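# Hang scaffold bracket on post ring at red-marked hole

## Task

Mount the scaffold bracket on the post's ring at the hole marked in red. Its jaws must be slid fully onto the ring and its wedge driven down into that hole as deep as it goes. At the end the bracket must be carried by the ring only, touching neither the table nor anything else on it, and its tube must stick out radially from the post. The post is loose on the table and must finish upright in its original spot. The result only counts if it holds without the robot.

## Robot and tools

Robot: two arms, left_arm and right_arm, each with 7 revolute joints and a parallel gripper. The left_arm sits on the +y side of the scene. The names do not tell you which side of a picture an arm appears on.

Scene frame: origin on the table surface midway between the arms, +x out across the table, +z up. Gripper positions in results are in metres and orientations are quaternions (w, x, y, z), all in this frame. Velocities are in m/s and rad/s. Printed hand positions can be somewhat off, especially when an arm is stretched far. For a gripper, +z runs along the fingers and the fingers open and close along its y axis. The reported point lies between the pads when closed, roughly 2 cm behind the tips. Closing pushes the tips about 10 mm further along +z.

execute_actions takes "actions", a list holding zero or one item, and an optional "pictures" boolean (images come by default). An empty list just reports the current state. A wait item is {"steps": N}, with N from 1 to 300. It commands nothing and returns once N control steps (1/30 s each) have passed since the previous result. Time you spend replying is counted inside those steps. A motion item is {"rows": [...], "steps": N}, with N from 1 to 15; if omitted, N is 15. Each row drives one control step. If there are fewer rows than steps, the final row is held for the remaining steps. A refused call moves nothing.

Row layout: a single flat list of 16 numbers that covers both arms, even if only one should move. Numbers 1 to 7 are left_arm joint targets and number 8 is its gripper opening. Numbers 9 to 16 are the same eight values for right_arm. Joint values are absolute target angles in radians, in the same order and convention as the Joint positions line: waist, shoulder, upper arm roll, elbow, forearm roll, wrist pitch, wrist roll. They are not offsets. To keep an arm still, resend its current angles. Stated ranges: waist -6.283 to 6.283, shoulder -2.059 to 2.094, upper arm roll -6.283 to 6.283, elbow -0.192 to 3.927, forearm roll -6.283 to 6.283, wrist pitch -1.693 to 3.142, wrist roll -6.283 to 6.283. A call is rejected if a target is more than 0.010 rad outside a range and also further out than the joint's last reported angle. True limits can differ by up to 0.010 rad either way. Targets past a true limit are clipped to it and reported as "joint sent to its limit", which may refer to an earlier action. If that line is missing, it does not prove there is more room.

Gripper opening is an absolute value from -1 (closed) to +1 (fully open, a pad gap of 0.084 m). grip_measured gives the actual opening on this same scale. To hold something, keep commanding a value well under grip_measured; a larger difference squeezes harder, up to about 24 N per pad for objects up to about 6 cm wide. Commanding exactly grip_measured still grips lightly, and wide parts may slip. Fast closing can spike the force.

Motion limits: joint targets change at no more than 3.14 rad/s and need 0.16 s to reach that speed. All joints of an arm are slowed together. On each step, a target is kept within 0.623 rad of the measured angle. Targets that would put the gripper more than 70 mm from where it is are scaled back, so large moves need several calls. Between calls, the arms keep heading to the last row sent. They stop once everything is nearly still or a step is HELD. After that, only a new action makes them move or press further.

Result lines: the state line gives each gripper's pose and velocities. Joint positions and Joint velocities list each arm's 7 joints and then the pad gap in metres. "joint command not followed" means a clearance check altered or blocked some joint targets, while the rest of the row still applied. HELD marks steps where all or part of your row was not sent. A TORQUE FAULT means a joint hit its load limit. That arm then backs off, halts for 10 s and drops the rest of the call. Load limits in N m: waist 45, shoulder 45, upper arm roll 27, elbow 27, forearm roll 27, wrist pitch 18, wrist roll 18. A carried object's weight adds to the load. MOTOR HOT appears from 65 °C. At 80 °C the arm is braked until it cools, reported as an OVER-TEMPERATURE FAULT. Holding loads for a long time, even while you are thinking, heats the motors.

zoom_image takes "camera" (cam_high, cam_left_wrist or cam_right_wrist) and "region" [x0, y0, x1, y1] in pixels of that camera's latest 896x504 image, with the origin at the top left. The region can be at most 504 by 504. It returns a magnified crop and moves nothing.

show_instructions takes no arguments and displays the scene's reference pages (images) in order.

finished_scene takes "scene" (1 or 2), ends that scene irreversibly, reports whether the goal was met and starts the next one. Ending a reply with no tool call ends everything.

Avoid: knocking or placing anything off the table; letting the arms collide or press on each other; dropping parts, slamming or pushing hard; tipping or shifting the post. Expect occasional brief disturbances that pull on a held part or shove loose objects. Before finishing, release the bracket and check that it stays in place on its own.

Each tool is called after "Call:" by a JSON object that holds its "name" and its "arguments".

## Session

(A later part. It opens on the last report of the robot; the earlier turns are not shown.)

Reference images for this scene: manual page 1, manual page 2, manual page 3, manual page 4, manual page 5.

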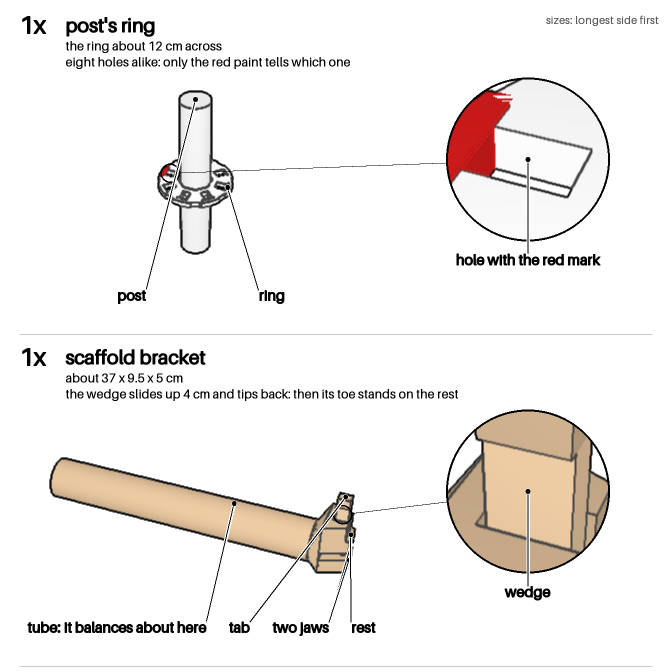

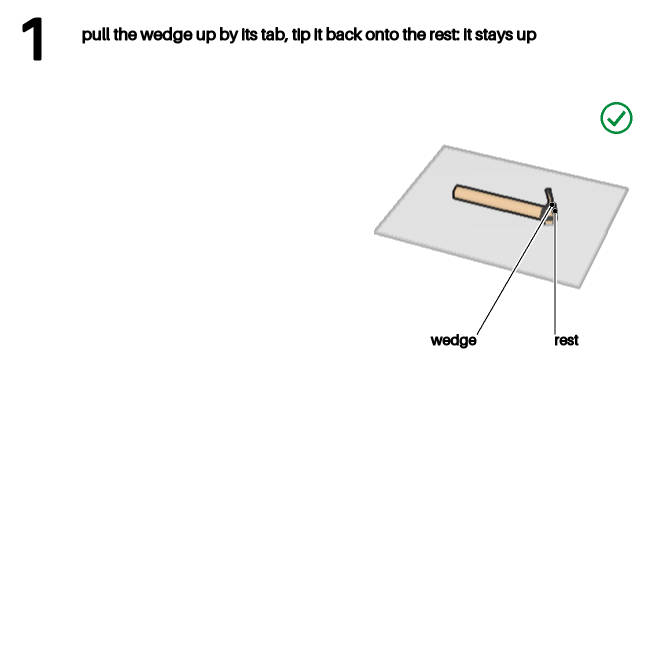

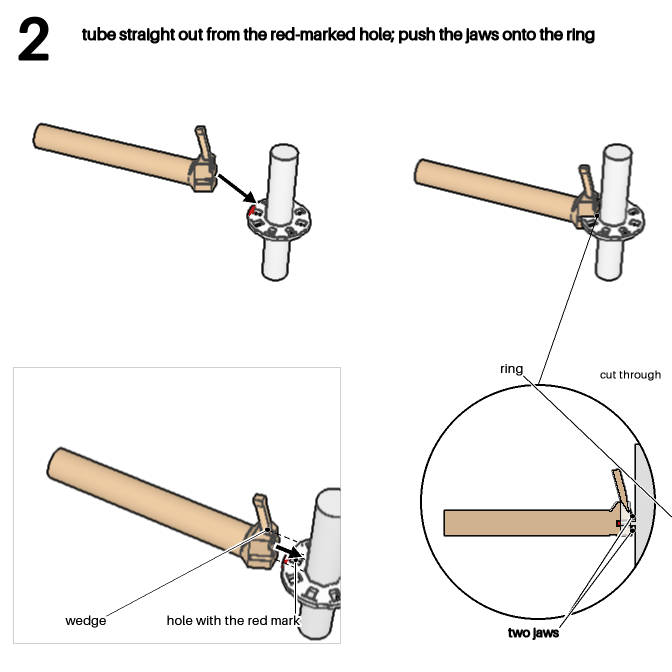

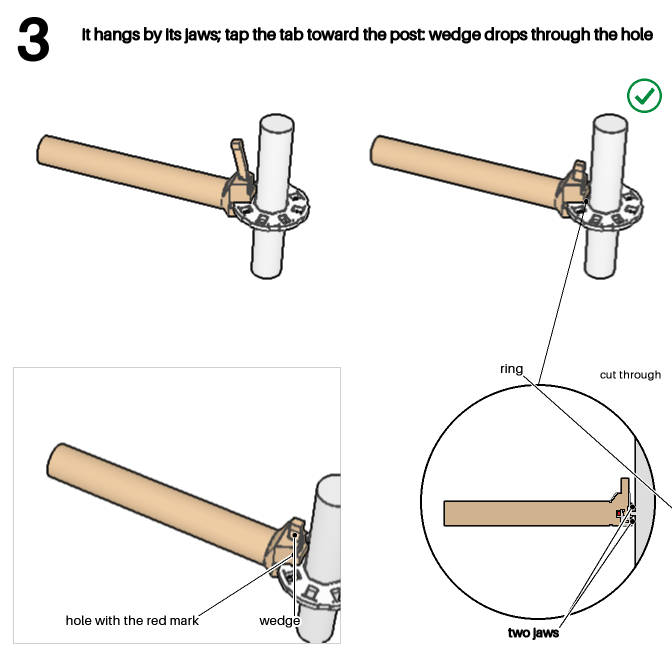

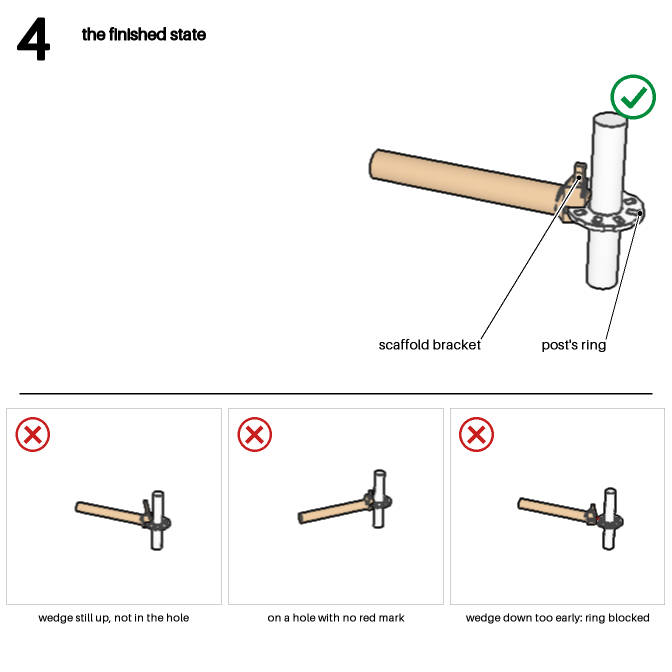

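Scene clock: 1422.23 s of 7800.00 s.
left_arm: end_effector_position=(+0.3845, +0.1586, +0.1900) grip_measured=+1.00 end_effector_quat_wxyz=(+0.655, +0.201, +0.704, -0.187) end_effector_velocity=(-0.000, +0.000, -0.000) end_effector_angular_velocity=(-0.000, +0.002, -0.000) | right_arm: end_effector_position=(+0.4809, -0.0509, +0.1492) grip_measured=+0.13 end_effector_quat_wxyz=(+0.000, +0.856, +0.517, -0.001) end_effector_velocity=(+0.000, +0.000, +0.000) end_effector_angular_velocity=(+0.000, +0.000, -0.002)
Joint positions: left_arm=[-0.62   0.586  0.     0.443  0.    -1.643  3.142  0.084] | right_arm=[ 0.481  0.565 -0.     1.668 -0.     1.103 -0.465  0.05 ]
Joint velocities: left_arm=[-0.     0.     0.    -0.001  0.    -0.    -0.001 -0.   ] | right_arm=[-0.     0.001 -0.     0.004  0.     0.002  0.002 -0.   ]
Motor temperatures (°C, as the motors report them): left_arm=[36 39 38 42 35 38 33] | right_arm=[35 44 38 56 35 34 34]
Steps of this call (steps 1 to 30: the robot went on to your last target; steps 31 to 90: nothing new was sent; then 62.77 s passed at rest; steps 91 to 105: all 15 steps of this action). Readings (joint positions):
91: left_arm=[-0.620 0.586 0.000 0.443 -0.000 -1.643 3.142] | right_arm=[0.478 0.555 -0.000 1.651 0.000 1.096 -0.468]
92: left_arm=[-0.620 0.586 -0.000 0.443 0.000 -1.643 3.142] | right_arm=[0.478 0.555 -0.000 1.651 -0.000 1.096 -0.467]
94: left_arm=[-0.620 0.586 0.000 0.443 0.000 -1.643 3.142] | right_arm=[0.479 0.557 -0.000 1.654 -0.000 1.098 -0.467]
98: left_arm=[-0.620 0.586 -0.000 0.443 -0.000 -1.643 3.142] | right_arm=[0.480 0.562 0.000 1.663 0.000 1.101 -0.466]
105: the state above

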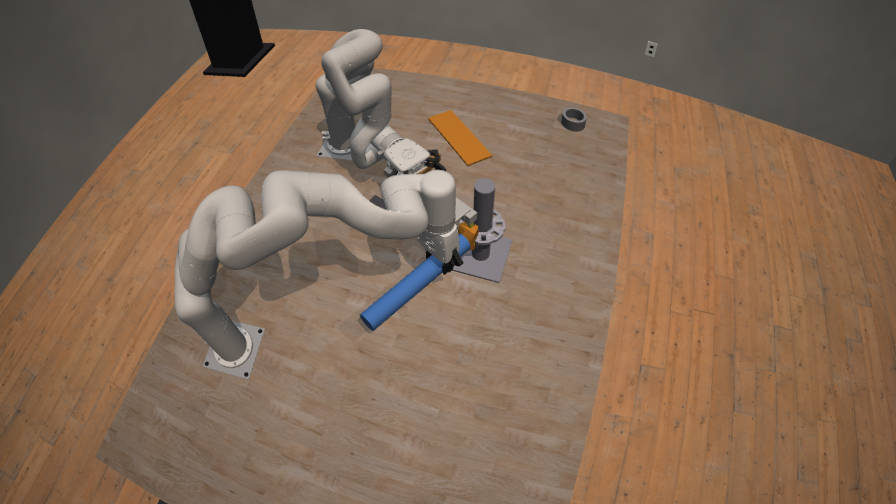

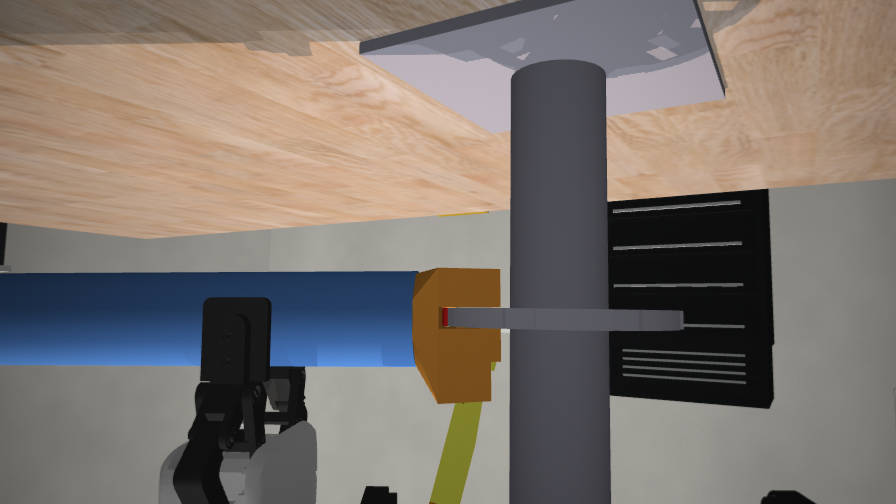

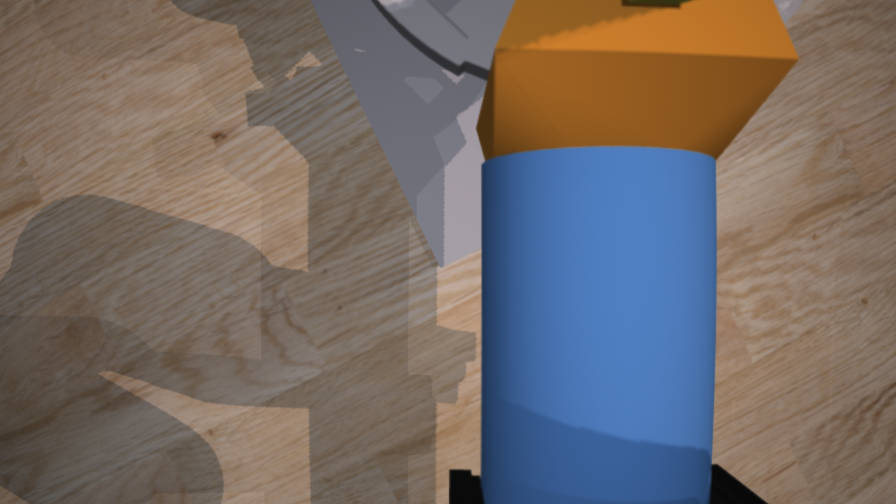

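Call:
{"name": "execute_actions", "arguments": {"actions": [{"rows": [
[-0.620,0.5863,0,0.4433,0,-1.6429,3.1416,1, 0.4806,0.5635,0,1.6633,0.0018,1.0968,-0.4661,-1],
[-0.620,0.5863,0,0.4433,0,-1.6429,3.1416,1, 0.4800,0.5615,0,1.6582,0.0036,1.0909,-0.4676,-1],
[-0.620,0.5863,0,0.4433,0,-1.6429,3.1416,1, 0.4794,0.5594,0,1.6531,0.0054,1.0849,-0.4691,-1],
[-0.620,0.5863,0,0.4433,0,-1.6429,3.1416,1, 0.4789,0.5573,0,1.6481,0.0071,1.0789,-0.4707,-1],
[-0.620,0.5863,0,0.4433,0,-1.6429,3.1416,1, 0.4783,0.5553,0,1.6430,0.0089,1.0730,-0.4722,-1],
[-0.620,0.5863,0,0.4433,0,-1.6429,3.1416,1, 0.4777,0.5532,0,1.6379,0.0107,1.0670,-0.4737,-1],
[-0.620,0.5863,0,0.4433,0,-1.6429,3.1416,1, 0.4771,0.5511,0,1.6328,0.0125,1.0610,-0.4752,-1],
[-0.620,0.5863,0,0.4433,0,-1.6429,3.1416,1, 0.4765,0.5491,0,1.6277,0.0143,1.0551,-0.4767,-1],
[-0.620,0.5863,0,0.4433,0,-1.6429,3.1416,1, 0.4759,0.5470,0,1.6226,0.0161,1.0491,-0.4782,-1],
[-0.620,0.5863,0,0.4433,0,-1.6429,3.1416,1, 0.4753,0.5449,0,1.6175,0.0179,1.0431,-0.4797,-1],
[-0.620,0.5863,0,0.4433,0,-1.6429,3.1416,1, 0.4747,0.5429,0,1.6124,0.0197,1.0372,-0.4812,-1],
[-0.620,0.5863,0,0.4433,0,-1.6429,3.1416,1, 0.4742,0.5408,0,1.6074,0.0214,1.0312,-0.4828,-1],
[-0.620,0.5863,0,0.4433,0,-1.6429,3.1416,1, 0.4736,0.5387,0,1.6023,0.0232,1.0252,-0.4843,-1],
[-0.620,0.5863,0,0.4433,0,-1.6429,3.1416,1, 0.4730,0.5367,0,1.5972,0.0250,1.0193,-0.4858,-1],
[-0.620,0.5863,0,0.4433,0,-1.6429,3.1416,1, 0.4724,0.5346,0,1.5921,0.0268,1.0133,-0.4873,-1]
], "steps": 15}], "pictures": false}}

Call:
{"name": "execute_actions", "arguments": {"actions": [{"steps": 12}]}}

Call:
{"name": "zoom_image", "arguments": {"camera": "cam_left_wrist", "region": [380, 270, 540, 370]}}

Scene clock: 1449.07 s of 7800.00 s.
left_arm: end_effector_position=(+0.3845, +0.1586, +0.1900) grip_measured=+1.00 end_effector_quat_wxyz=(+0.655, +0.201, +0.704, -0.187) end_effector_velocity=(-0.000, -0.000, -0.000) end_effector_angular_velocity=(+0.000, +0.000, -0.001) | right_arm: end_effector_position=(+0.4814, -0.0510, +0.1451) grip_measured=+0.13 end_effector_quat_wxyz=(-0.010, +0.855, +0.518, +0.016) end_effector_velocity=(+0.000, -0.002, -0.013) end_effector_angular_velocity=(+0.086, -0.046, -0.001)
Joint positions: left_arm=[-0.62   0.586 -0.     0.443  0.    -1.643  3.142  0.084] | right_arm=[ 0.474  0.541 -0.     1.609  0.021  1.034 -0.482  0.05 ]
Joint velocities: left_arm=[-0.001 -0.     0.001 -0.001  0.    -0.    -0.    -0.   ] | right_arm=[-0.017 -0.058  0.001 -0.152  0.053 -0.18  -0.044 -0.   ]
Motor temperatures (°C, as the motors report them): left_arm=[36 39 38 42 35 38 33] | right_arm=[35 45 38 58 35 35 34]
Steps of this call (steps 1 to 15: the robot went on to your last target; steps 16 to 90: nothing new was sent; then 23.33 s passed at rest; steps 91 to 105: all 15 steps of this action). Readings (joint positions):
91: left_arm=[-0.620 0.586 0.000 0.443 -0.000 -1.643 3.142] | right_arm=[0.481 0.566 -0.000 1.668 0.000 1.103 -0.465]
92: left_arm=[-0.620 0.586 -0.000 0.443 -0.000 -1.643 3.142] | right_arm=[0.481 0.565 -0.000 1.667 0.000 1.101 -0.465]
94: left_arm=[-0.620 0.586 -0.000 0.443 -0.000 -1.643 3.142] | right_arm=[0.480 0.563 -0.000 1.661 0.002 1.095 -0.467]
98: left_arm=[-0.620 0.586 0.000 0.443 0.000 -1.643 3.142] | right_arm=[0.478 0.556 -0.000 1.644 0.009 1.074 -0.472]
105: the state above

Scene clock: 1449.47 s of 7800.00 s.
left_arm: end_effector_position=(+0.3845, +0.1586, +0.1900) grip_measured=+1.00 end_effector_quat_wxyz=(+0.655, +0.201, +0.704, -0.187) end_effector_velocity=(+0.000, +0.000, +0.000) end_effector_angular_velocity=(+0.001, -0.001, +0.001) | right_arm: end_effector_position=(+0.4815, -0.0512, +0.1438) grip_measured=+0.13 end_effector_quat_wxyz=(-0.013, +0.855, +0.518, +0.021) end_effector_velocity=(+0.000, -0.000, -0.000) end_effector_angular_velocity=(+0.001, -0.000, -0.001)
Joint positions: left_arm=[-0.62   0.586 -0.     0.443  0.    -1.643  3.142  0.084] | right_arm=[ 0.472  0.535  0.     1.592  0.027  1.014 -0.487  0.05 ]
Joint velocities: left_arm=[ 0.001 -0.     0.     0.     0.001 -0.     0.001  0.   ] | right_arm=[-0.001 -0.     0.    -0.002  0.001 -0.002 -0.     0.   ]
Motor temperatures (°C, as the motors report them): left_arm=[36 39 38 42 35 38 33] | right_arm=[35 45 38 58 35 35 34]
Steps of this call (steps 1 to 12: the robot went on to your last target). Readings (joint positions):
1: left_arm=[-0.620 0.586 0.000 0.443 0.000 -1.643 3.142] | right_arm=[0.474 0.539 0.000 1.604 0.023 1.028 -0.484]
2: left_arm=[-0.620 0.586 0.000 0.443 0.000 -1.643 3.142] | right_arm=[0.473 0.538 0.000 1.600 0.024 1.023 -0.485]
4: left_arm=[-0.620 0.586 0.000 0.443 -0.000 -1.643 3.142] | right_arm=[0.473 0.536 0.000 1.596 0.026 1.018 -0.486]
8: left_arm=[-0.620 0.586 0.000 0.443 0.000 -1.643 3.142] | right_arm=[0.473 0.535 0.000 1.593 0.026 1.014 -0.487]
12: the state above

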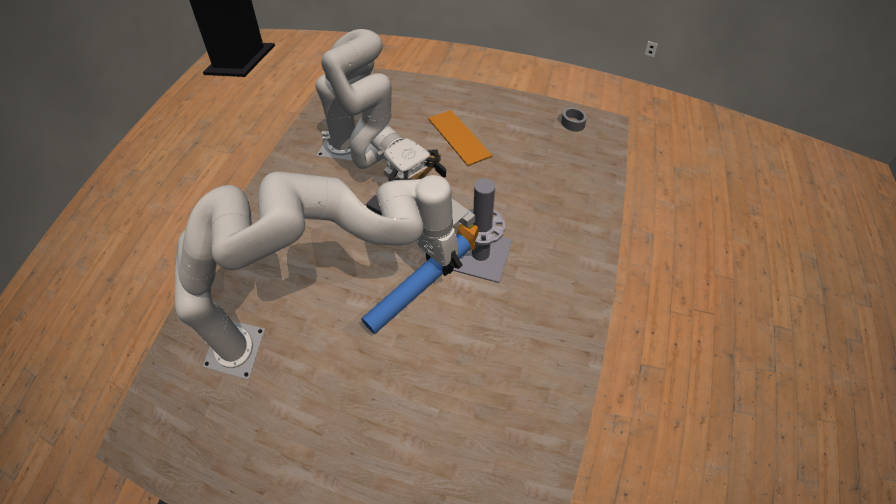

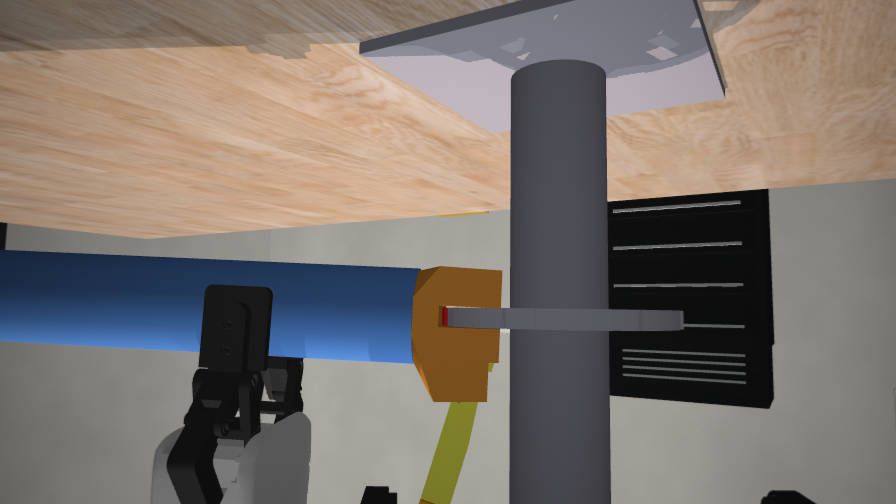

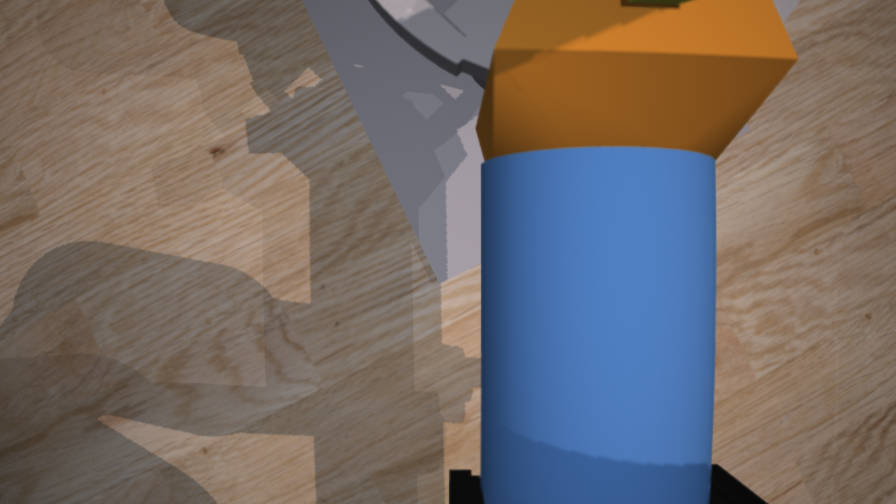

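Region (380, 270, 540, 370) of cam_left_wrist's 896x504 image, scaled by 3.150, with more detail than that image has; it fills the top 315 rows of this view, and the rest is white.

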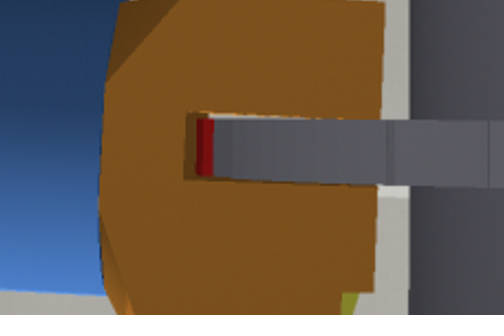

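Call:
{"name": "execute_actions", "arguments": {"actions": [{"rows": [
[-0.620,0.5863,0,0.4433,0,-1.6429,3.1416,1, 0.4724,0.5346,0,1.5921,0.0268,1.0133,-0.4873,-0.5],
[-0.620,0.5863,0,0.4433,0,-1.6429,3.1416,1, 0.4724,0.5346,0,1.5921,0.0268,1.0133,-0.4873,-0.2],
[-0.620,0.5863,0,0.4433,0,-1.6429,3.1416,1, 0.4724,0.5346,0,1.5921,0.0268,1.0133,-0.4873,-0.05],
[-0.620,0.5863,0,0.4433,0,-1.6429,3.1416,1, 0.4724,0.5346,0,1.5921,0.0268,1.0133,-0.4873,0.03],
[-0.620,0.5863,0,0.4433,0,-1.6429,3.1416,1, 0.4724,0.5346,0,1.5921,0.0268,1.0133,-0.4873,0.08],
[-0.620,0.5863,0,0.4433,0,-1.6429,3.1416,1, 0.4724,0.5346,0,1.5921,0.0268,1.0133,-0.4873,0.11],
[-0.620,0.5863,0,0.4433,0,-1.6429,3.1416,1, 0.4724,0.5346,0,1.5921,0.0268,1.0133,-0.4873,0.13],
[-0.620,0.5863,0,0.4433,0,-1.6429,3.1416,1, 0.4724,0.5346,0,1.5921,0.0268,1.0133,-0.4873,0.14],
[-0.620,0.5863,0,0.4433,0,-1.6429,3.1416,1, 0.4724,0.5346,0,1.5921,0.0268,1.0133,-0.4873,0.15],
[-0.620,0.5863,0,0.4433,0,-1.6429,3.1416,1, 0.4724,0.5346,0,1.5921,0.0268,1.0133,-0.4873,0.16],
[-0.620,0.5863,0,0.4433,0,-1.6429,3.1416,1, 0.4724,0.5346,0,1.5921,0.0268,1.0133,-0.4873,0.17],
[-0.620,0.5863,0,0.4433,0,-1.6429,3.1416,1, 0.4724,0.5346,0,1.5921,0.0268,1.0133,-0.4873,0.18],
[-0.620,0.5863,0,0.4433,0,-1.6429,3.1416,1, 0.4724,0.5346,0,1.5921,0.0268,1.0133,-0.4873,0.19],
[-0.620,0.5863,0,0.4433,0,-1.6429,3.1416,1, 0.4724,0.5346,0,1.5921,0.0268,1.0133,-0.4873,0.20],
[-0.620,0.5863,0,0.4433,0,-1.6429,3.1416,1, 0.4724,0.5346,0,1.5921,0.0268,1.0133,-0.4873,0.22]
], "steps": 15}], "pictures": false}}

Call:
{"name": "execute_actions", "arguments": {"actions": [{"rows": [
[-0.620,0.5863,0,0.4433,0,-1.6429,3.1416,1, 0.4724,0.5346,0,1.5921,0.0268,1.0133,-0.4873,0.24],
[-0.620,0.5863,0,0.4433,0,-1.6429,3.1416,1, 0.4724,0.5346,0,1.5921,0.0268,1.0133,-0.4873,0.26],
[-0.620,0.5863,0,0.4433,0,-1.6429,3.1416,1, 0.4724,0.5346,0,1.5921,0.0268,1.0133,-0.4873,0.29],
[-0.620,0.5863,0,0.4433,0,-1.6429,3.1416,1, 0.4724,0.5346,0,1.5921,0.0268,1.0133,-0.4873,0.33],
[-0.620,0.5863,0,0.4433,0,-1.6429,3.1416,1, 0.4724,0.5346,0,1.5921,0.0268,1.0133,-0.4873,0.38],
[-0.620,0.5863,0,0.4433,0,-1.6429,3.1416,1, 0.4724,0.5346,0,1.5921,0.0268,1.0133,-0.4873,0.45],
[-0.620,0.5863,0,0.4433,0,-1.6429,3.1416,1, 0.4724,0.5346,0,1.5921,0.0268,1.0133,-0.4873,0.55],
[-0.620,0.5863,0,0.4433,0,-1.6429,3.1416,1, 0.4724,0.5346,0,1.5921,0.0268,1.0133,-0.4873,0.65]
], "steps": 15}]}}

Call:
{"name": "zoom_image", "arguments": {"camera": "cam_left_wrist", "region": [380, 270, 540, 370]}}

Scene clock: 1482.83 s of 7800.00 s.
left_arm: end_effector_position=(+0.3845, +0.1586, +0.1900) grip_measured=+1.00 end_effector_quat_wxyz=(+0.655, +0.201, +0.704, -0.187) end_effector_velocity=(-0.000, -0.000, +0.000) end_effector_angular_velocity=(-0.001, -0.000, -0.000) | right_arm: end_effector_position=(+0.4846, -0.0481, +0.1510) grip_measured=+0.20 end_effector_quat_wxyz=(-0.014, +0.855, +0.518, +0.030) end_effector_velocity=(-0.017, -0.027, -0.047) end_effector_angular_velocity=(-0.072, +0.088, -0.015)
Joint positions: left_arm=[-0.62   0.586 -0.     0.443  0.    -1.643  3.142  0.084] | right_arm=[ 0.473  0.529  0.001  1.6    0.027  1.009 -0.487  0.052]
Joint velocities: left_arm=[-0.     0.    -0.001  0.001 -0.001 -0.    -0.     0.   ] | right_arm=[-0.007  0.034 -0.013 -0.057 -0.002  0.024 -0.002  0.022]
Motor temperatures (°C, as the motors report them): left_arm=[36 39 38 42 35 38 33] | right_arm=[35 45 38 59 35 36 34]
Steps of this call (steps 1 to 30: the robot went on to your last target; steps 31 to 90: nothing new was sent; then 29.87 s passed at rest; steps 91 to 105: all 15 steps of this action). Readings (joint positions):
91: left_arm=[-0.620 0.586 0.000 0.443 -0.000 -1.643 3.142] | right_arm=[0.472 0.535 0.000 1.592 0.027 1.013 -0.487]
92: left_arm=[-0.620 0.586 -0.000 0.443 0.000 -1.643 3.142] | right_arm=[0.472 0.535 0.000 1.592 0.027 1.013 -0.487]
94: left_arm=[-0.620 0.586 -0.000 0.443 -0.000 -1.643 3.142] | right_arm=[0.472 0.535 0.000 1.592 0.027 1.013 -0.487]
98: left_arm=[-0.620 0.586 0.000 0.443 0.000 -1.643 3.142] | right_arm=[0.472 0.535 0.000 1.592 0.027 1.013 -0.487]
105: the state above

Scene clock: 1483.33 s of 7800.00 s.
left_arm: end_effector_position=(+0.3845, +0.1586, +0.1900) grip_measured=+1.00 end_effector_quat_wxyz=(+0.655, +0.201, +0.704, -0.187) end_effector_velocity=(+0.000, -0.000, +0.000) end_effector_angular_velocity=(-0.001, -0.001, -0.000) | right_arm: end_effector_position=(+0.4816, -0.0512, +0.1440) grip_measured=+0.65 end_effector_quat_wxyz=(-0.013, +0.855, +0.517, +0.022) end_effector_velocity=(-0.001, -0.001, -0.001) end_effector_angular_velocity=(-0.001, +0.003, -0.001)
Joint positions: left_arm=[-0.62   0.586 -0.     0.443  0.    -1.643  3.142  0.084] | right_arm=[ 0.472  0.534 -0.     1.592  0.027  1.013 -0.487  0.071]
Joint velocities: left_arm=[-0.    -0.    -0.     0.001  0.     0.    -0.     0.   ] | right_arm=[-0.     0.001  0.    -0.002  0.001  0.001  0.001  0.   ]
Motor temperatures (°C, as the motors report them): left_arm=[36 39 38 42 35 38 33] | right_arm=[35 45 38 59 35 36 34]
Steps of this call (steps 1 to 15: all 15 steps of this action). Readings (joint positions):
1: left_arm=[-0.620 0.586 -0.000 0.443 0.000 -1.643 3.142] | right_arm=[0.473 0.530 0.000 1.598 0.027 1.010 -0.487]
2: left_arm=[-0.620 0.586 0.000 0.443 0.000 -1.643 3.142] | right_arm=[0.472 0.532 -0.000 1.596 0.027 1.011 -0.487]
4: left_arm=[-0.620 0.586 0.000 0.443 0.000 -1.643 3.142] | right_arm=[0.472 0.533 -0.000 1.594 0.027 1.012 -0.487]
8: left_arm=[-0.620 0.586 0.000 0.443 -0.000 -1.643 3.142] | right_arm=[0.472 0.534 0.000 1.593 0.027 1.013 -0.487]
15: the state above

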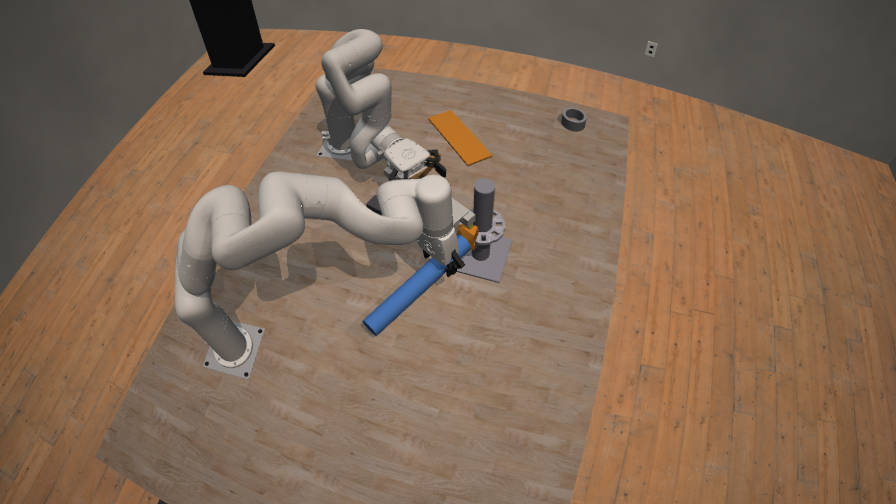

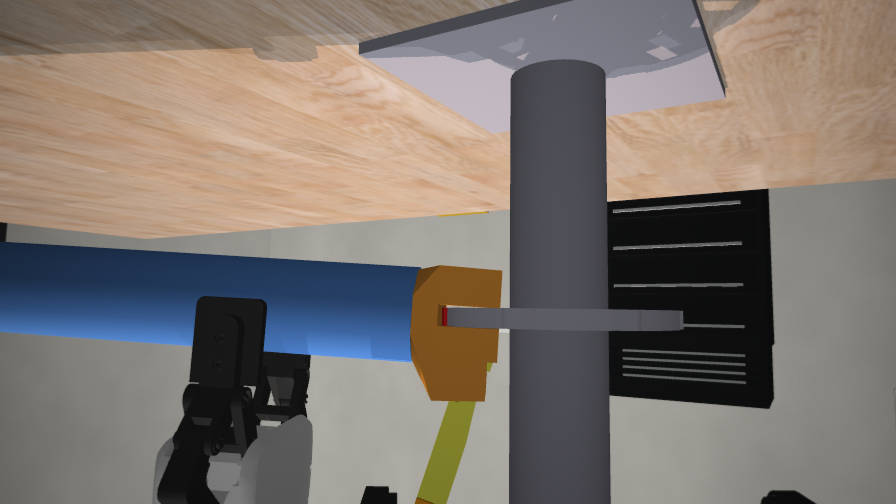

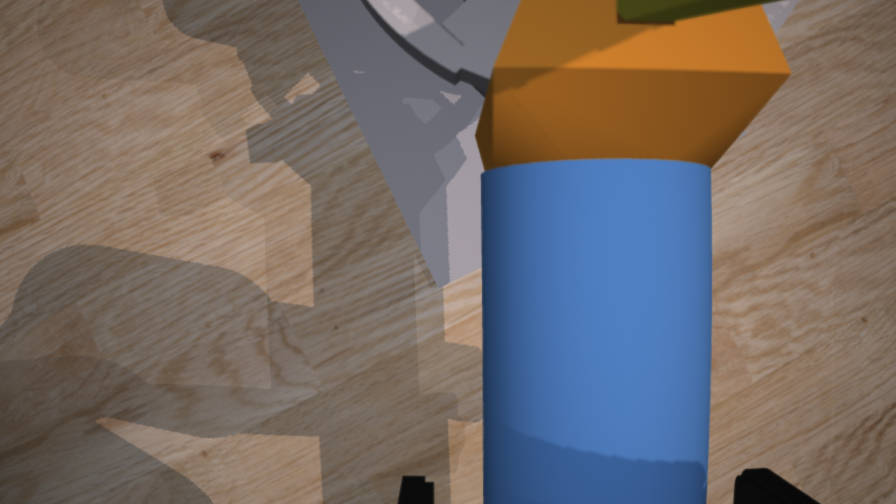

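Region (380, 270, 540, 370) of cam_left_wrist's 896x504 image, scaled by 3.150, with more detail than that image has; it fills the top 315 rows of this view, and the rest is white.

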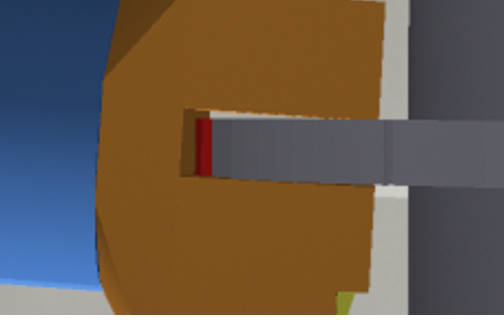

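Call:
{"name": "execute_actions", "arguments": {"actions": [{"rows": [
[-0.620,0.5863,0,0.4433,0,-1.6429,3.1416,1, 0.4728,0.5323,0,1.5908,0.0265,1.0110,-0.4868,0.7],
[-0.620,0.5863,0,0.4433,0,-1.6429,3.1416,1, 0.4738,0.5256,0,1.5872,0.0256,1.0042,-0.4853,0.7],
[-0.620,0.5863,0,0.4433,0,-1.6429,3.1416,1, 0.4756,0.5147,0,1.5812,0.0243,0.9932,-0.4828,0.7],
[-0.620,0.5863,0,0.4433,0,-1.6429,3.1416,1, 0.4779,0.5001,0,1.5731,0.0224,0.9784,-0.4795,0.7],
[-0.620,0.5863,0,0.4433,0,-1.6429,3.1416,1, 0.4808,0.4823,0,1.5634,0.0201,0.9604,-0.4755,0.7],
[-0.620,0.5863,0,0.4433,0,-1.6429,3.1416,1, 0.4840,0.4625,0,1.5524,0.0176,0.9403,-0.4709,0.7],
[-0.620,0.5863,0,0.4433,0,-1.6429,3.1416,1, 0.4874,0.4409,0,1.5406,0.0148,0.9185,-0.4661,0.7],
[-0.620,0.5863,0,0.4433,0,-1.6429,3.1416,1, 0.4909,0.4192,0,1.5286,0.0120,0.8964,-0.4611,0.7],
[-0.620,0.5863,0,0.4433,0,-1.6429,3.1416,1, 0.4943,0.3976,0,1.5168,0.0092,0.8746,-0.4563,0.7],
[-0.620,0.5863,0,0.4433,0,-1.6429,3.1416,1, 0.4975,0.3778,0,1.5059,0.0067,0.8545,-0.4518,0.7],
[-0.620,0.5863,0,0.4433,0,-1.6429,3.1416,1, 0.5004,0.3600,0,1.4961,0.0044,0.8365,-0.4477,0.7],
[-0.620,0.5863,0,0.4433,0,-1.6429,3.1416,1, 0.5027,0.3454,0,1.4880,0.0025,0.8217,-0.4444,0.7],
[-0.620,0.5863,0,0.4433,0,-1.6429,3.1416,1, 0.5045,0.3345,0,1.4820,0.0012,0.8107,-0.4419,0.4],
[-0.620,0.5863,0,0.4433,0,-1.6429,3.1416,1, 0.5055,0.3278,0,1.4784,0.0003,0.8039,-0.4404,-0.1],
[-0.620,0.5863,0,0.4433,0,-1.6429,3.1416,1, 0.5059,0.3255,0,1.4771,0,0.8016,-0.4399,-1]
], "steps": 15}], "pictures": false}}

Call:
{"name": "execute_actions", "arguments": {"actions": [{"steps": 25}]}}

Scene clock: 1556.83 s of 7800.00 s.
left_arm: end_effector_position=(+0.3845, +0.1586, +0.1900) grip_measured=+1.00 end_effector_quat_wxyz=(+0.655, +0.201, +0.704, -0.187) end_effector_velocity=(-0.000, +0.000, -0.000) end_effector_angular_velocity=(+0.001, +0.000, +0.001) | right_arm: end_effector_position=(+0.4935, -0.0249, +0.2339) grip_measured=+0.28 end_effector_quat_wxyz=(-0.017, +0.846, +0.512, +0.151) end_effector_velocity=(+0.010, +0.052, +0.217) end_effector_angular_velocity=(+0.340, -0.483, +0.001)
Joint positions: left_arm=[-0.62   0.586  0.     0.443  0.    -1.643  3.142  0.084] | right_arm=[ 0.501  0.357  0.001  1.499  0.004  0.837 -0.448  0.056]
Joint velocities: left_arm=[ 0.001 -0.     0.001 -0.001  0.    -0.     0.001 -0.   ] | right_arm=[ 0.063 -0.405  0.003 -0.206 -0.049 -0.392  0.088 -0.199]
Motor temperatures (°C, as the motors report them): left_arm=[36 39 38 42 35 38 33] | right_arm=[35 43 38 52 35 34 34]
Steps of this call (steps 1 to 15: the robot went on to your last target; steps 16 to 90: nothing new was sent; then 70.00 s passed at rest; steps 91 to 105: all 15 steps of this action). Readings (joint positions):
91: left_arm=[-0.620 0.586 -0.000 0.443 0.000 -1.643 3.142] | right_arm=[0.472 0.535 -0.000 1.592 0.027 1.013 -0.487]
92: left_arm=[-0.620 0.586 -0.000 0.443 -0.000 -1.643 3.142] | right_arm=[0.472 0.534 -0.000 1.592 0.027 1.013 -0.487]
94: left_arm=[-0.620 0.586 -0.000 0.443 -0.000 -1.643 3.142] | right_arm=[0.473 0.529 -0.000 1.587 0.026 1.006 -0.486]
98: left_arm=[-0.620 0.586 -0.000 0.443 -0.000 -1.643 3.142] | right_arm=[0.480 0.486 -0.000 1.563 0.020 0.962 -0.476]
105: the state above

Scene clock: 1557.67 s of 7800.00 s.
left_arm: end_effector_position=(+0.3845, +0.1586, +0.1900) grip_measured=+1.00 end_effector_quat_wxyz=(+0.655, +0.201, +0.704, -0.187) end_effector_velocity=(+0.000, -0.000, +0.001) end_effector_angular_velocity=(-0.001, -0.002, +0.000) | right_arm: end_effector_position=(+0.4939, -0.0217, +0.2490) grip_measured=-1.00 end_effector_quat_wxyz=(-0.018, +0.843, +0.510, +0.173) end_effector_velocity=(-0.000, +0.001, +0.000) end_effector_angular_velocity=(+0.002, +0.001, -0.001)
Joint positions: left_arm=[-0.62   0.586  0.     0.443  0.    -1.643  3.142  0.084] | right_arm=[ 0.506  0.326 -0.     1.477  0.     0.802 -0.44   0.   ]
Joint velocities: left_arm=[ 0.    -0.    -0.     0.002 -0.    -0.    -0.    -0.   ] | right_arm=[ 0.    -0.     0.001  0.     0.001 -0.     0.001  0.   ]
Motor temperatures (°C, as the motors report them): left_arm=[36 39 38 42 35 38 33] | right_arm=[35 43 38 52 35 34 34]
Steps of this call (steps 1 to 25: the robot went on to your last target). Readings (joint positions):
1: left_arm=[-0.620 0.586 -0.000 0.443 0.000 -1.643 3.142] | right_arm=[0.503 0.346 0.001 1.493 0.003 0.825 -0.445]
2: left_arm=[-0.620 0.586 -0.000 0.443 -0.000 -1.643 3.142] | right_arm=[0.504 0.338 0.001 1.488 0.002 0.818 -0.444]
4: left_arm=[-0.620 0.586 0.000 0.443 0.000 -1.643 3.142] | right_arm=[0.505 0.331 0.000 1.482 0.001 0.809 -0.442]
8: left_arm=[-0.620 0.586 0.000 0.443 -0.000 -1.643 3.142] | right_arm=[0.505 0.329 -0.000 1.477 0.000 0.804 -0.440]
25: the state above

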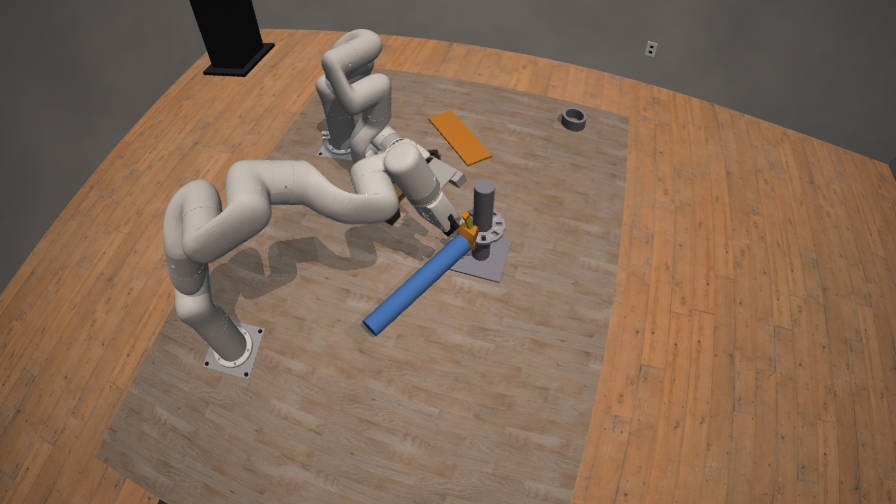

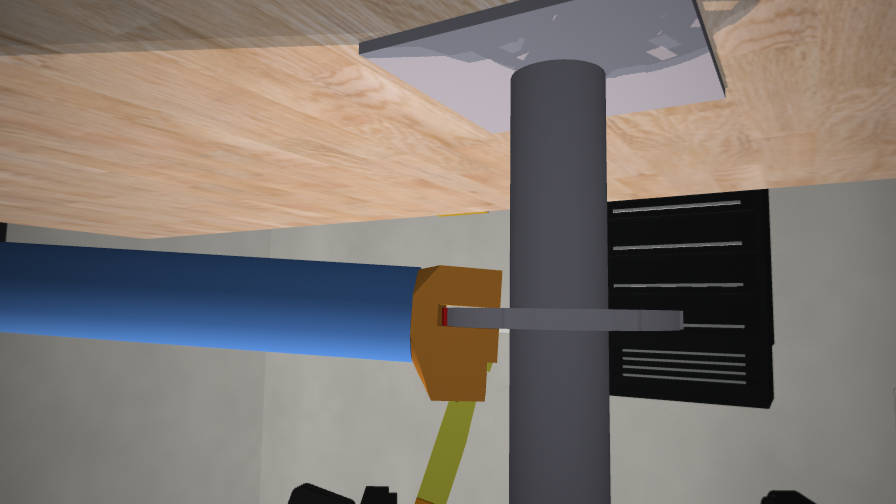

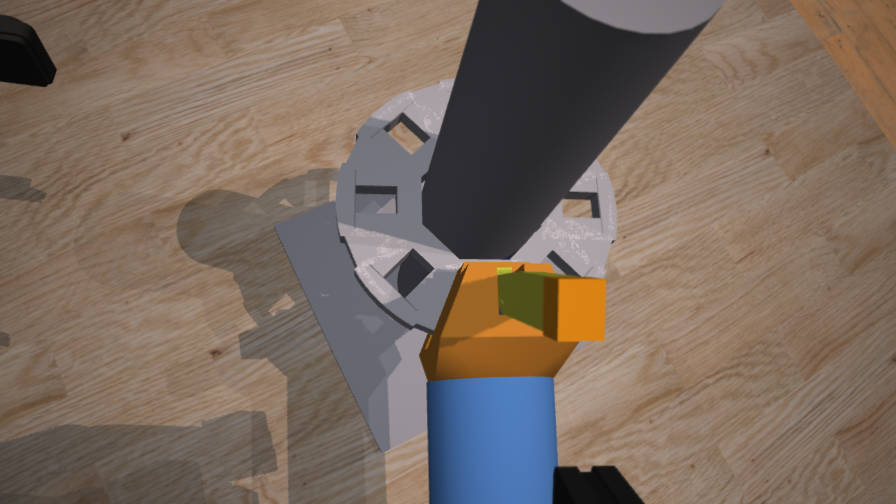

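Call:
{"name": "execute_actions", "arguments": {"actions": [{"rows": [
[-0.620,0.5863,0,0.4433,0,-1.6429,3.1416,1, 0.5068,0.3303,0,1.4841,0,0.8039,-0.4390,-1],
[-0.620,0.5863,0,0.4433,0,-1.6429,3.1416,1, 0.5083,0.3382,0,1.4959,0,0.8076,-0.4375,-1],
[-0.620,0.5863,0,0.4433,0,-1.6429,3.1416,1, 0.5104,0.3494,0,1.5123,0,0.8129,-0.4355,-1],
[-0.620,0.5863,0,0.4433,0,-1.6429,3.1416,1, 0.5127,0.3621,0,1.5310,0,0.8189,-0.4331,-1],
[-0.620,0.5863,0,0.4433,0,-1.6429,3.1416,1, 0.5151,0.3749,0,1.5498,0,0.8249,-0.4307,-1],
[-0.620,0.5863,0,0.4433,0,-1.6429,3.1416,1, 0.5175,0.3876,0,1.5685,0,0.8309,-0.4284,-1],
[-0.620,0.5863,0,0.4433,0,-1.6429,3.1416,1, 0.5196,0.3987,0,1.5849,0,0.8362,-0.4263,-1],
[-0.620,0.5863,0,0.4433,0,-1.6429,3.1416,1, 0.5213,0.4083,0,1.5990,0,0.8407,-0.4245,-1],
[-0.620,0.5863,0,0.4433,0,-1.6429,3.1416,1, 0.5225,0.4147,0,1.6084,0,0.8437,-0.4233,-1],
[-0.620,0.5863,0,0.4433,0,-1.6429,3.1416,1, 0.5234,0.4194,0,1.6154,0,0.8460,-0.4224,-1],
[-0.620,0.5863,0,0.4433,0,-1.6429,3.1416,1, 0.5243,0.4242,0,1.6224,0,0.8482,-0.4215,-1],
[-0.620,0.5863,0,0.4433,0,-1.6429,3.1416,1, 0.5252,0.4290,0,1.6295,0,0.8505,-0.4207,-1],
[-0.620,0.5863,0,0.4433,0,-1.6429,3.1416,1, 0.5261,0.4338,0,1.6365,0,0.8527,-0.4198,-1],
[-0.620,0.5863,0,0.4433,0,-1.6429,3.1416,1, 0.5270,0.4385,0,1.6435,0,0.8550,-0.4189,-1],
[-0.620,0.5863,0,0.4433,0,-1.6429,3.1416,1, 0.5279,0.4433,0,1.6506,0,0.8572,-0.4180,-1]
], "steps": 15}], "pictures": false}}

Call:
{"name": "execute_actions", "arguments": {"actions": [{"rows": [
[-0.620,0.5863,0,0.4433,0,-1.6429,3.1416,1, 0.5288,0.4481,0,1.6576,0,0.8595,-0.4171,-1],
[-0.620,0.5863,0,0.4433,0,-1.6429,3.1416,1, 0.5297,0.4529,0,1.6646,0,0.8618,-0.4162,-1],
[-0.620,0.5863,0,0.4433,0,-1.6429,3.1416,1, 0.5306,0.4576,0,1.6717,0,0.8640,-0.4153,-1],
[-0.620,0.5863,0,0.4433,0,-1.6429,3.1416,1, 0.5314,0.4624,0,1.6787,0,0.8663,-0.4144,-1],
[-0.620,0.5863,0,0.4433,0,-1.6429,3.1416,1, 0.5323,0.4672,0,1.6857,0,0.8685,-0.4136,-1]
], "steps": 15}]}}

Scene clock: 1599.30 s of 7800.00 s.
left_arm: end_effector_position=(+0.3845, +0.1586, +0.1900) grip_measured=+1.00 end_effector_quat_wxyz=(+0.655, +0.201, +0.704, -0.187) end_effector_velocity=(-0.000, -0.000, -0.000) end_effector_angular_velocity=(+0.000, +0.000, -0.000) | right_arm: end_effector_position=(+0.5085, +0.0054, +0.2494) grip_measured=-1.00 end_effector_quat_wxyz=(-0.021, +0.843, +0.510, +0.173) end_effector_velocity=(+0.025, +0.038, +0.004) end_effector_angular_velocity=(+0.009, +0.001, -0.009)
Joint positions: left_arm=[-0.62   0.586  0.     0.443  0.    -1.643  3.142  0.084] | right_arm=[ 0.525  0.426  0.     1.624 -0.     0.849 -0.421  0.   ]
Joint velocities: left_arm=[-0. -0. -0. -0. -0.  0.  0. -0.] | right_arm=[ 0.027  0.153 -0.006  0.238 -0.     0.08   0.032  0.   ]
Motor temperatures (°C, as the motors report them): left_arm=[36 39 38 42 35 38 33] | right_arm=[35 43 38 52 35 33 34]
Steps of this call (steps 1 to 15: the robot went on to your last target; steps 16 to 90: nothing new was sent; then 38.13 s passed at rest; steps 91 to 105: all 15 steps of this action). Readings (joint positions):
91: left_arm=[-0.620 0.586 -0.000 0.443 0.000 -1.643 3.142] | right_arm=[0.506 0.326 -0.000 1.477 -0.000 0.802 -0.440]
92: left_arm=[-0.620 0.586 0.000 0.443 -0.000 -1.643 3.142] | right_arm=[0.506 0.327 -0.000 1.479 -0.000 0.802 -0.440]
94: left_arm=[-0.620 0.586 -0.000 0.443 -0.000 -1.643 3.142] | right_arm=[0.507 0.334 -0.000 1.490 -0.000 0.806 -0.438]
98: left_arm=[-0.620 0.586 0.000 0.443 0.000 -1.643 3.142] | right_arm=[0.514 0.370 -0.000 1.544 -0.000 0.823 -0.432]
105: the state above

Scene clock: 1599.80 s of 7800.00 s.
left_arm: end_effector_position=(+0.3845, +0.1586, +0.1900) grip_measured=+1.00 end_effector_quat_wxyz=(+0.655, +0.201, +0.704, -0.187) end_effector_velocity=(+0.000, +0.000, -0.000) end_effector_angular_velocity=(+0.000, -0.000, +0.001) | right_arm: end_effector_position=(+0.5141, +0.0161, +0.2495) grip_measured=-1.00 end_effector_quat_wxyz=(-0.023, +0.843, +0.510, +0.173) end_effector_velocity=(+0.001, +0.001, +0.000) end_effector_angular_velocity=(+0.001, +0.000, -0.002)
Joint positions: left_arm=[-0.62   0.586  0.     0.443  0.    -1.643  3.142  0.084] | right_arm=[ 0.532  0.467 -0.     1.685  0.     0.868 -0.414  0.   ]
Joint velocities: left_arm=[ 0.001  0.    -0.    -0.    -0.    -0.     0.     0.   ] | right_arm=[-0.001  0.004 -0.     0.007  0.001  0.002  0.001  0.   ]
Motor temperatures (°C, as the motors report them): left_arm=[36 39 38 42 35 38 33] | right_arm=[35 43 38 52 35 33 34]
Steps of this call (steps 1 to 15: all 15 steps of this action). Readings (joint positions):
1: left_arm=[-0.620 0.586 0.000 0.443 -0.000 -1.643 3.142] | right_arm=[0.526 0.431 -0.000 1.632 -0.000 0.851 -0.420]
2: left_arm=[-0.620 0.586 0.000 0.443 -0.000 -1.643 3.142] | right_arm=[0.526 0.436 -0.000 1.640 -0.000 0.854 -0.419]
4: left_arm=[-0.620 0.586 -0.000 0.443 0.000 -1.643 3.142] | right_arm=[0.528 0.446 -0.000 1.654 -0.000 0.858 -0.418]
8: left_arm=[-0.620 0.586 -0.000 0.443 0.000 -1.643 3.142] | right_arm=[0.531 0.462 0.000 1.678 -0.000 0.866 -0.415]
15: the state above

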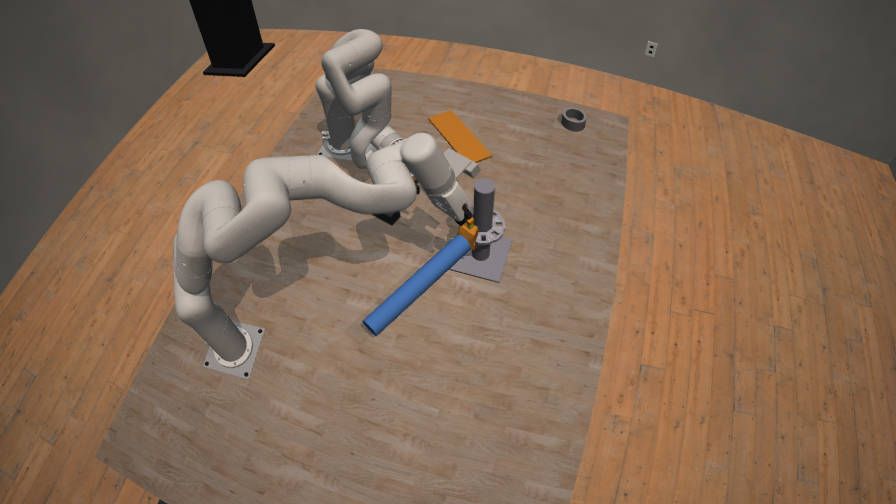

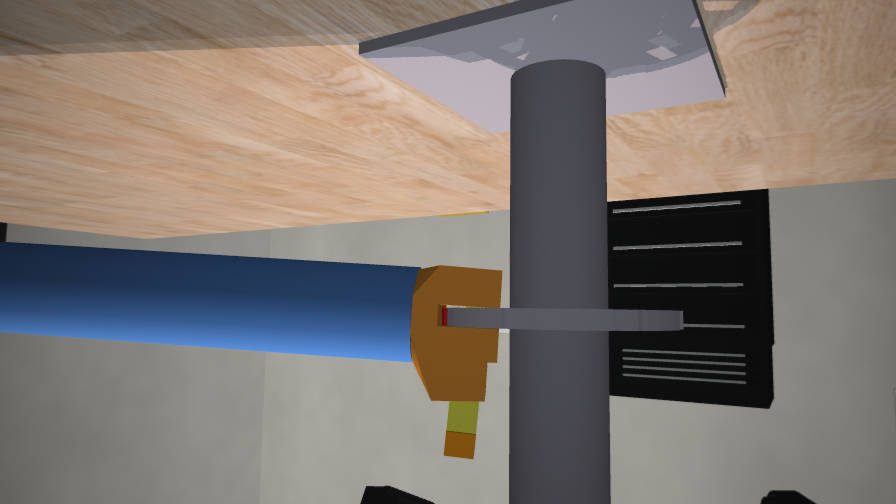

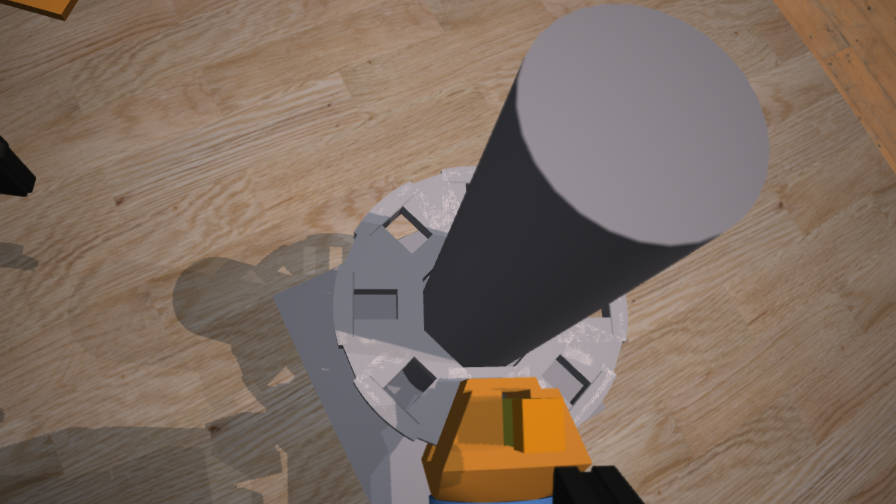

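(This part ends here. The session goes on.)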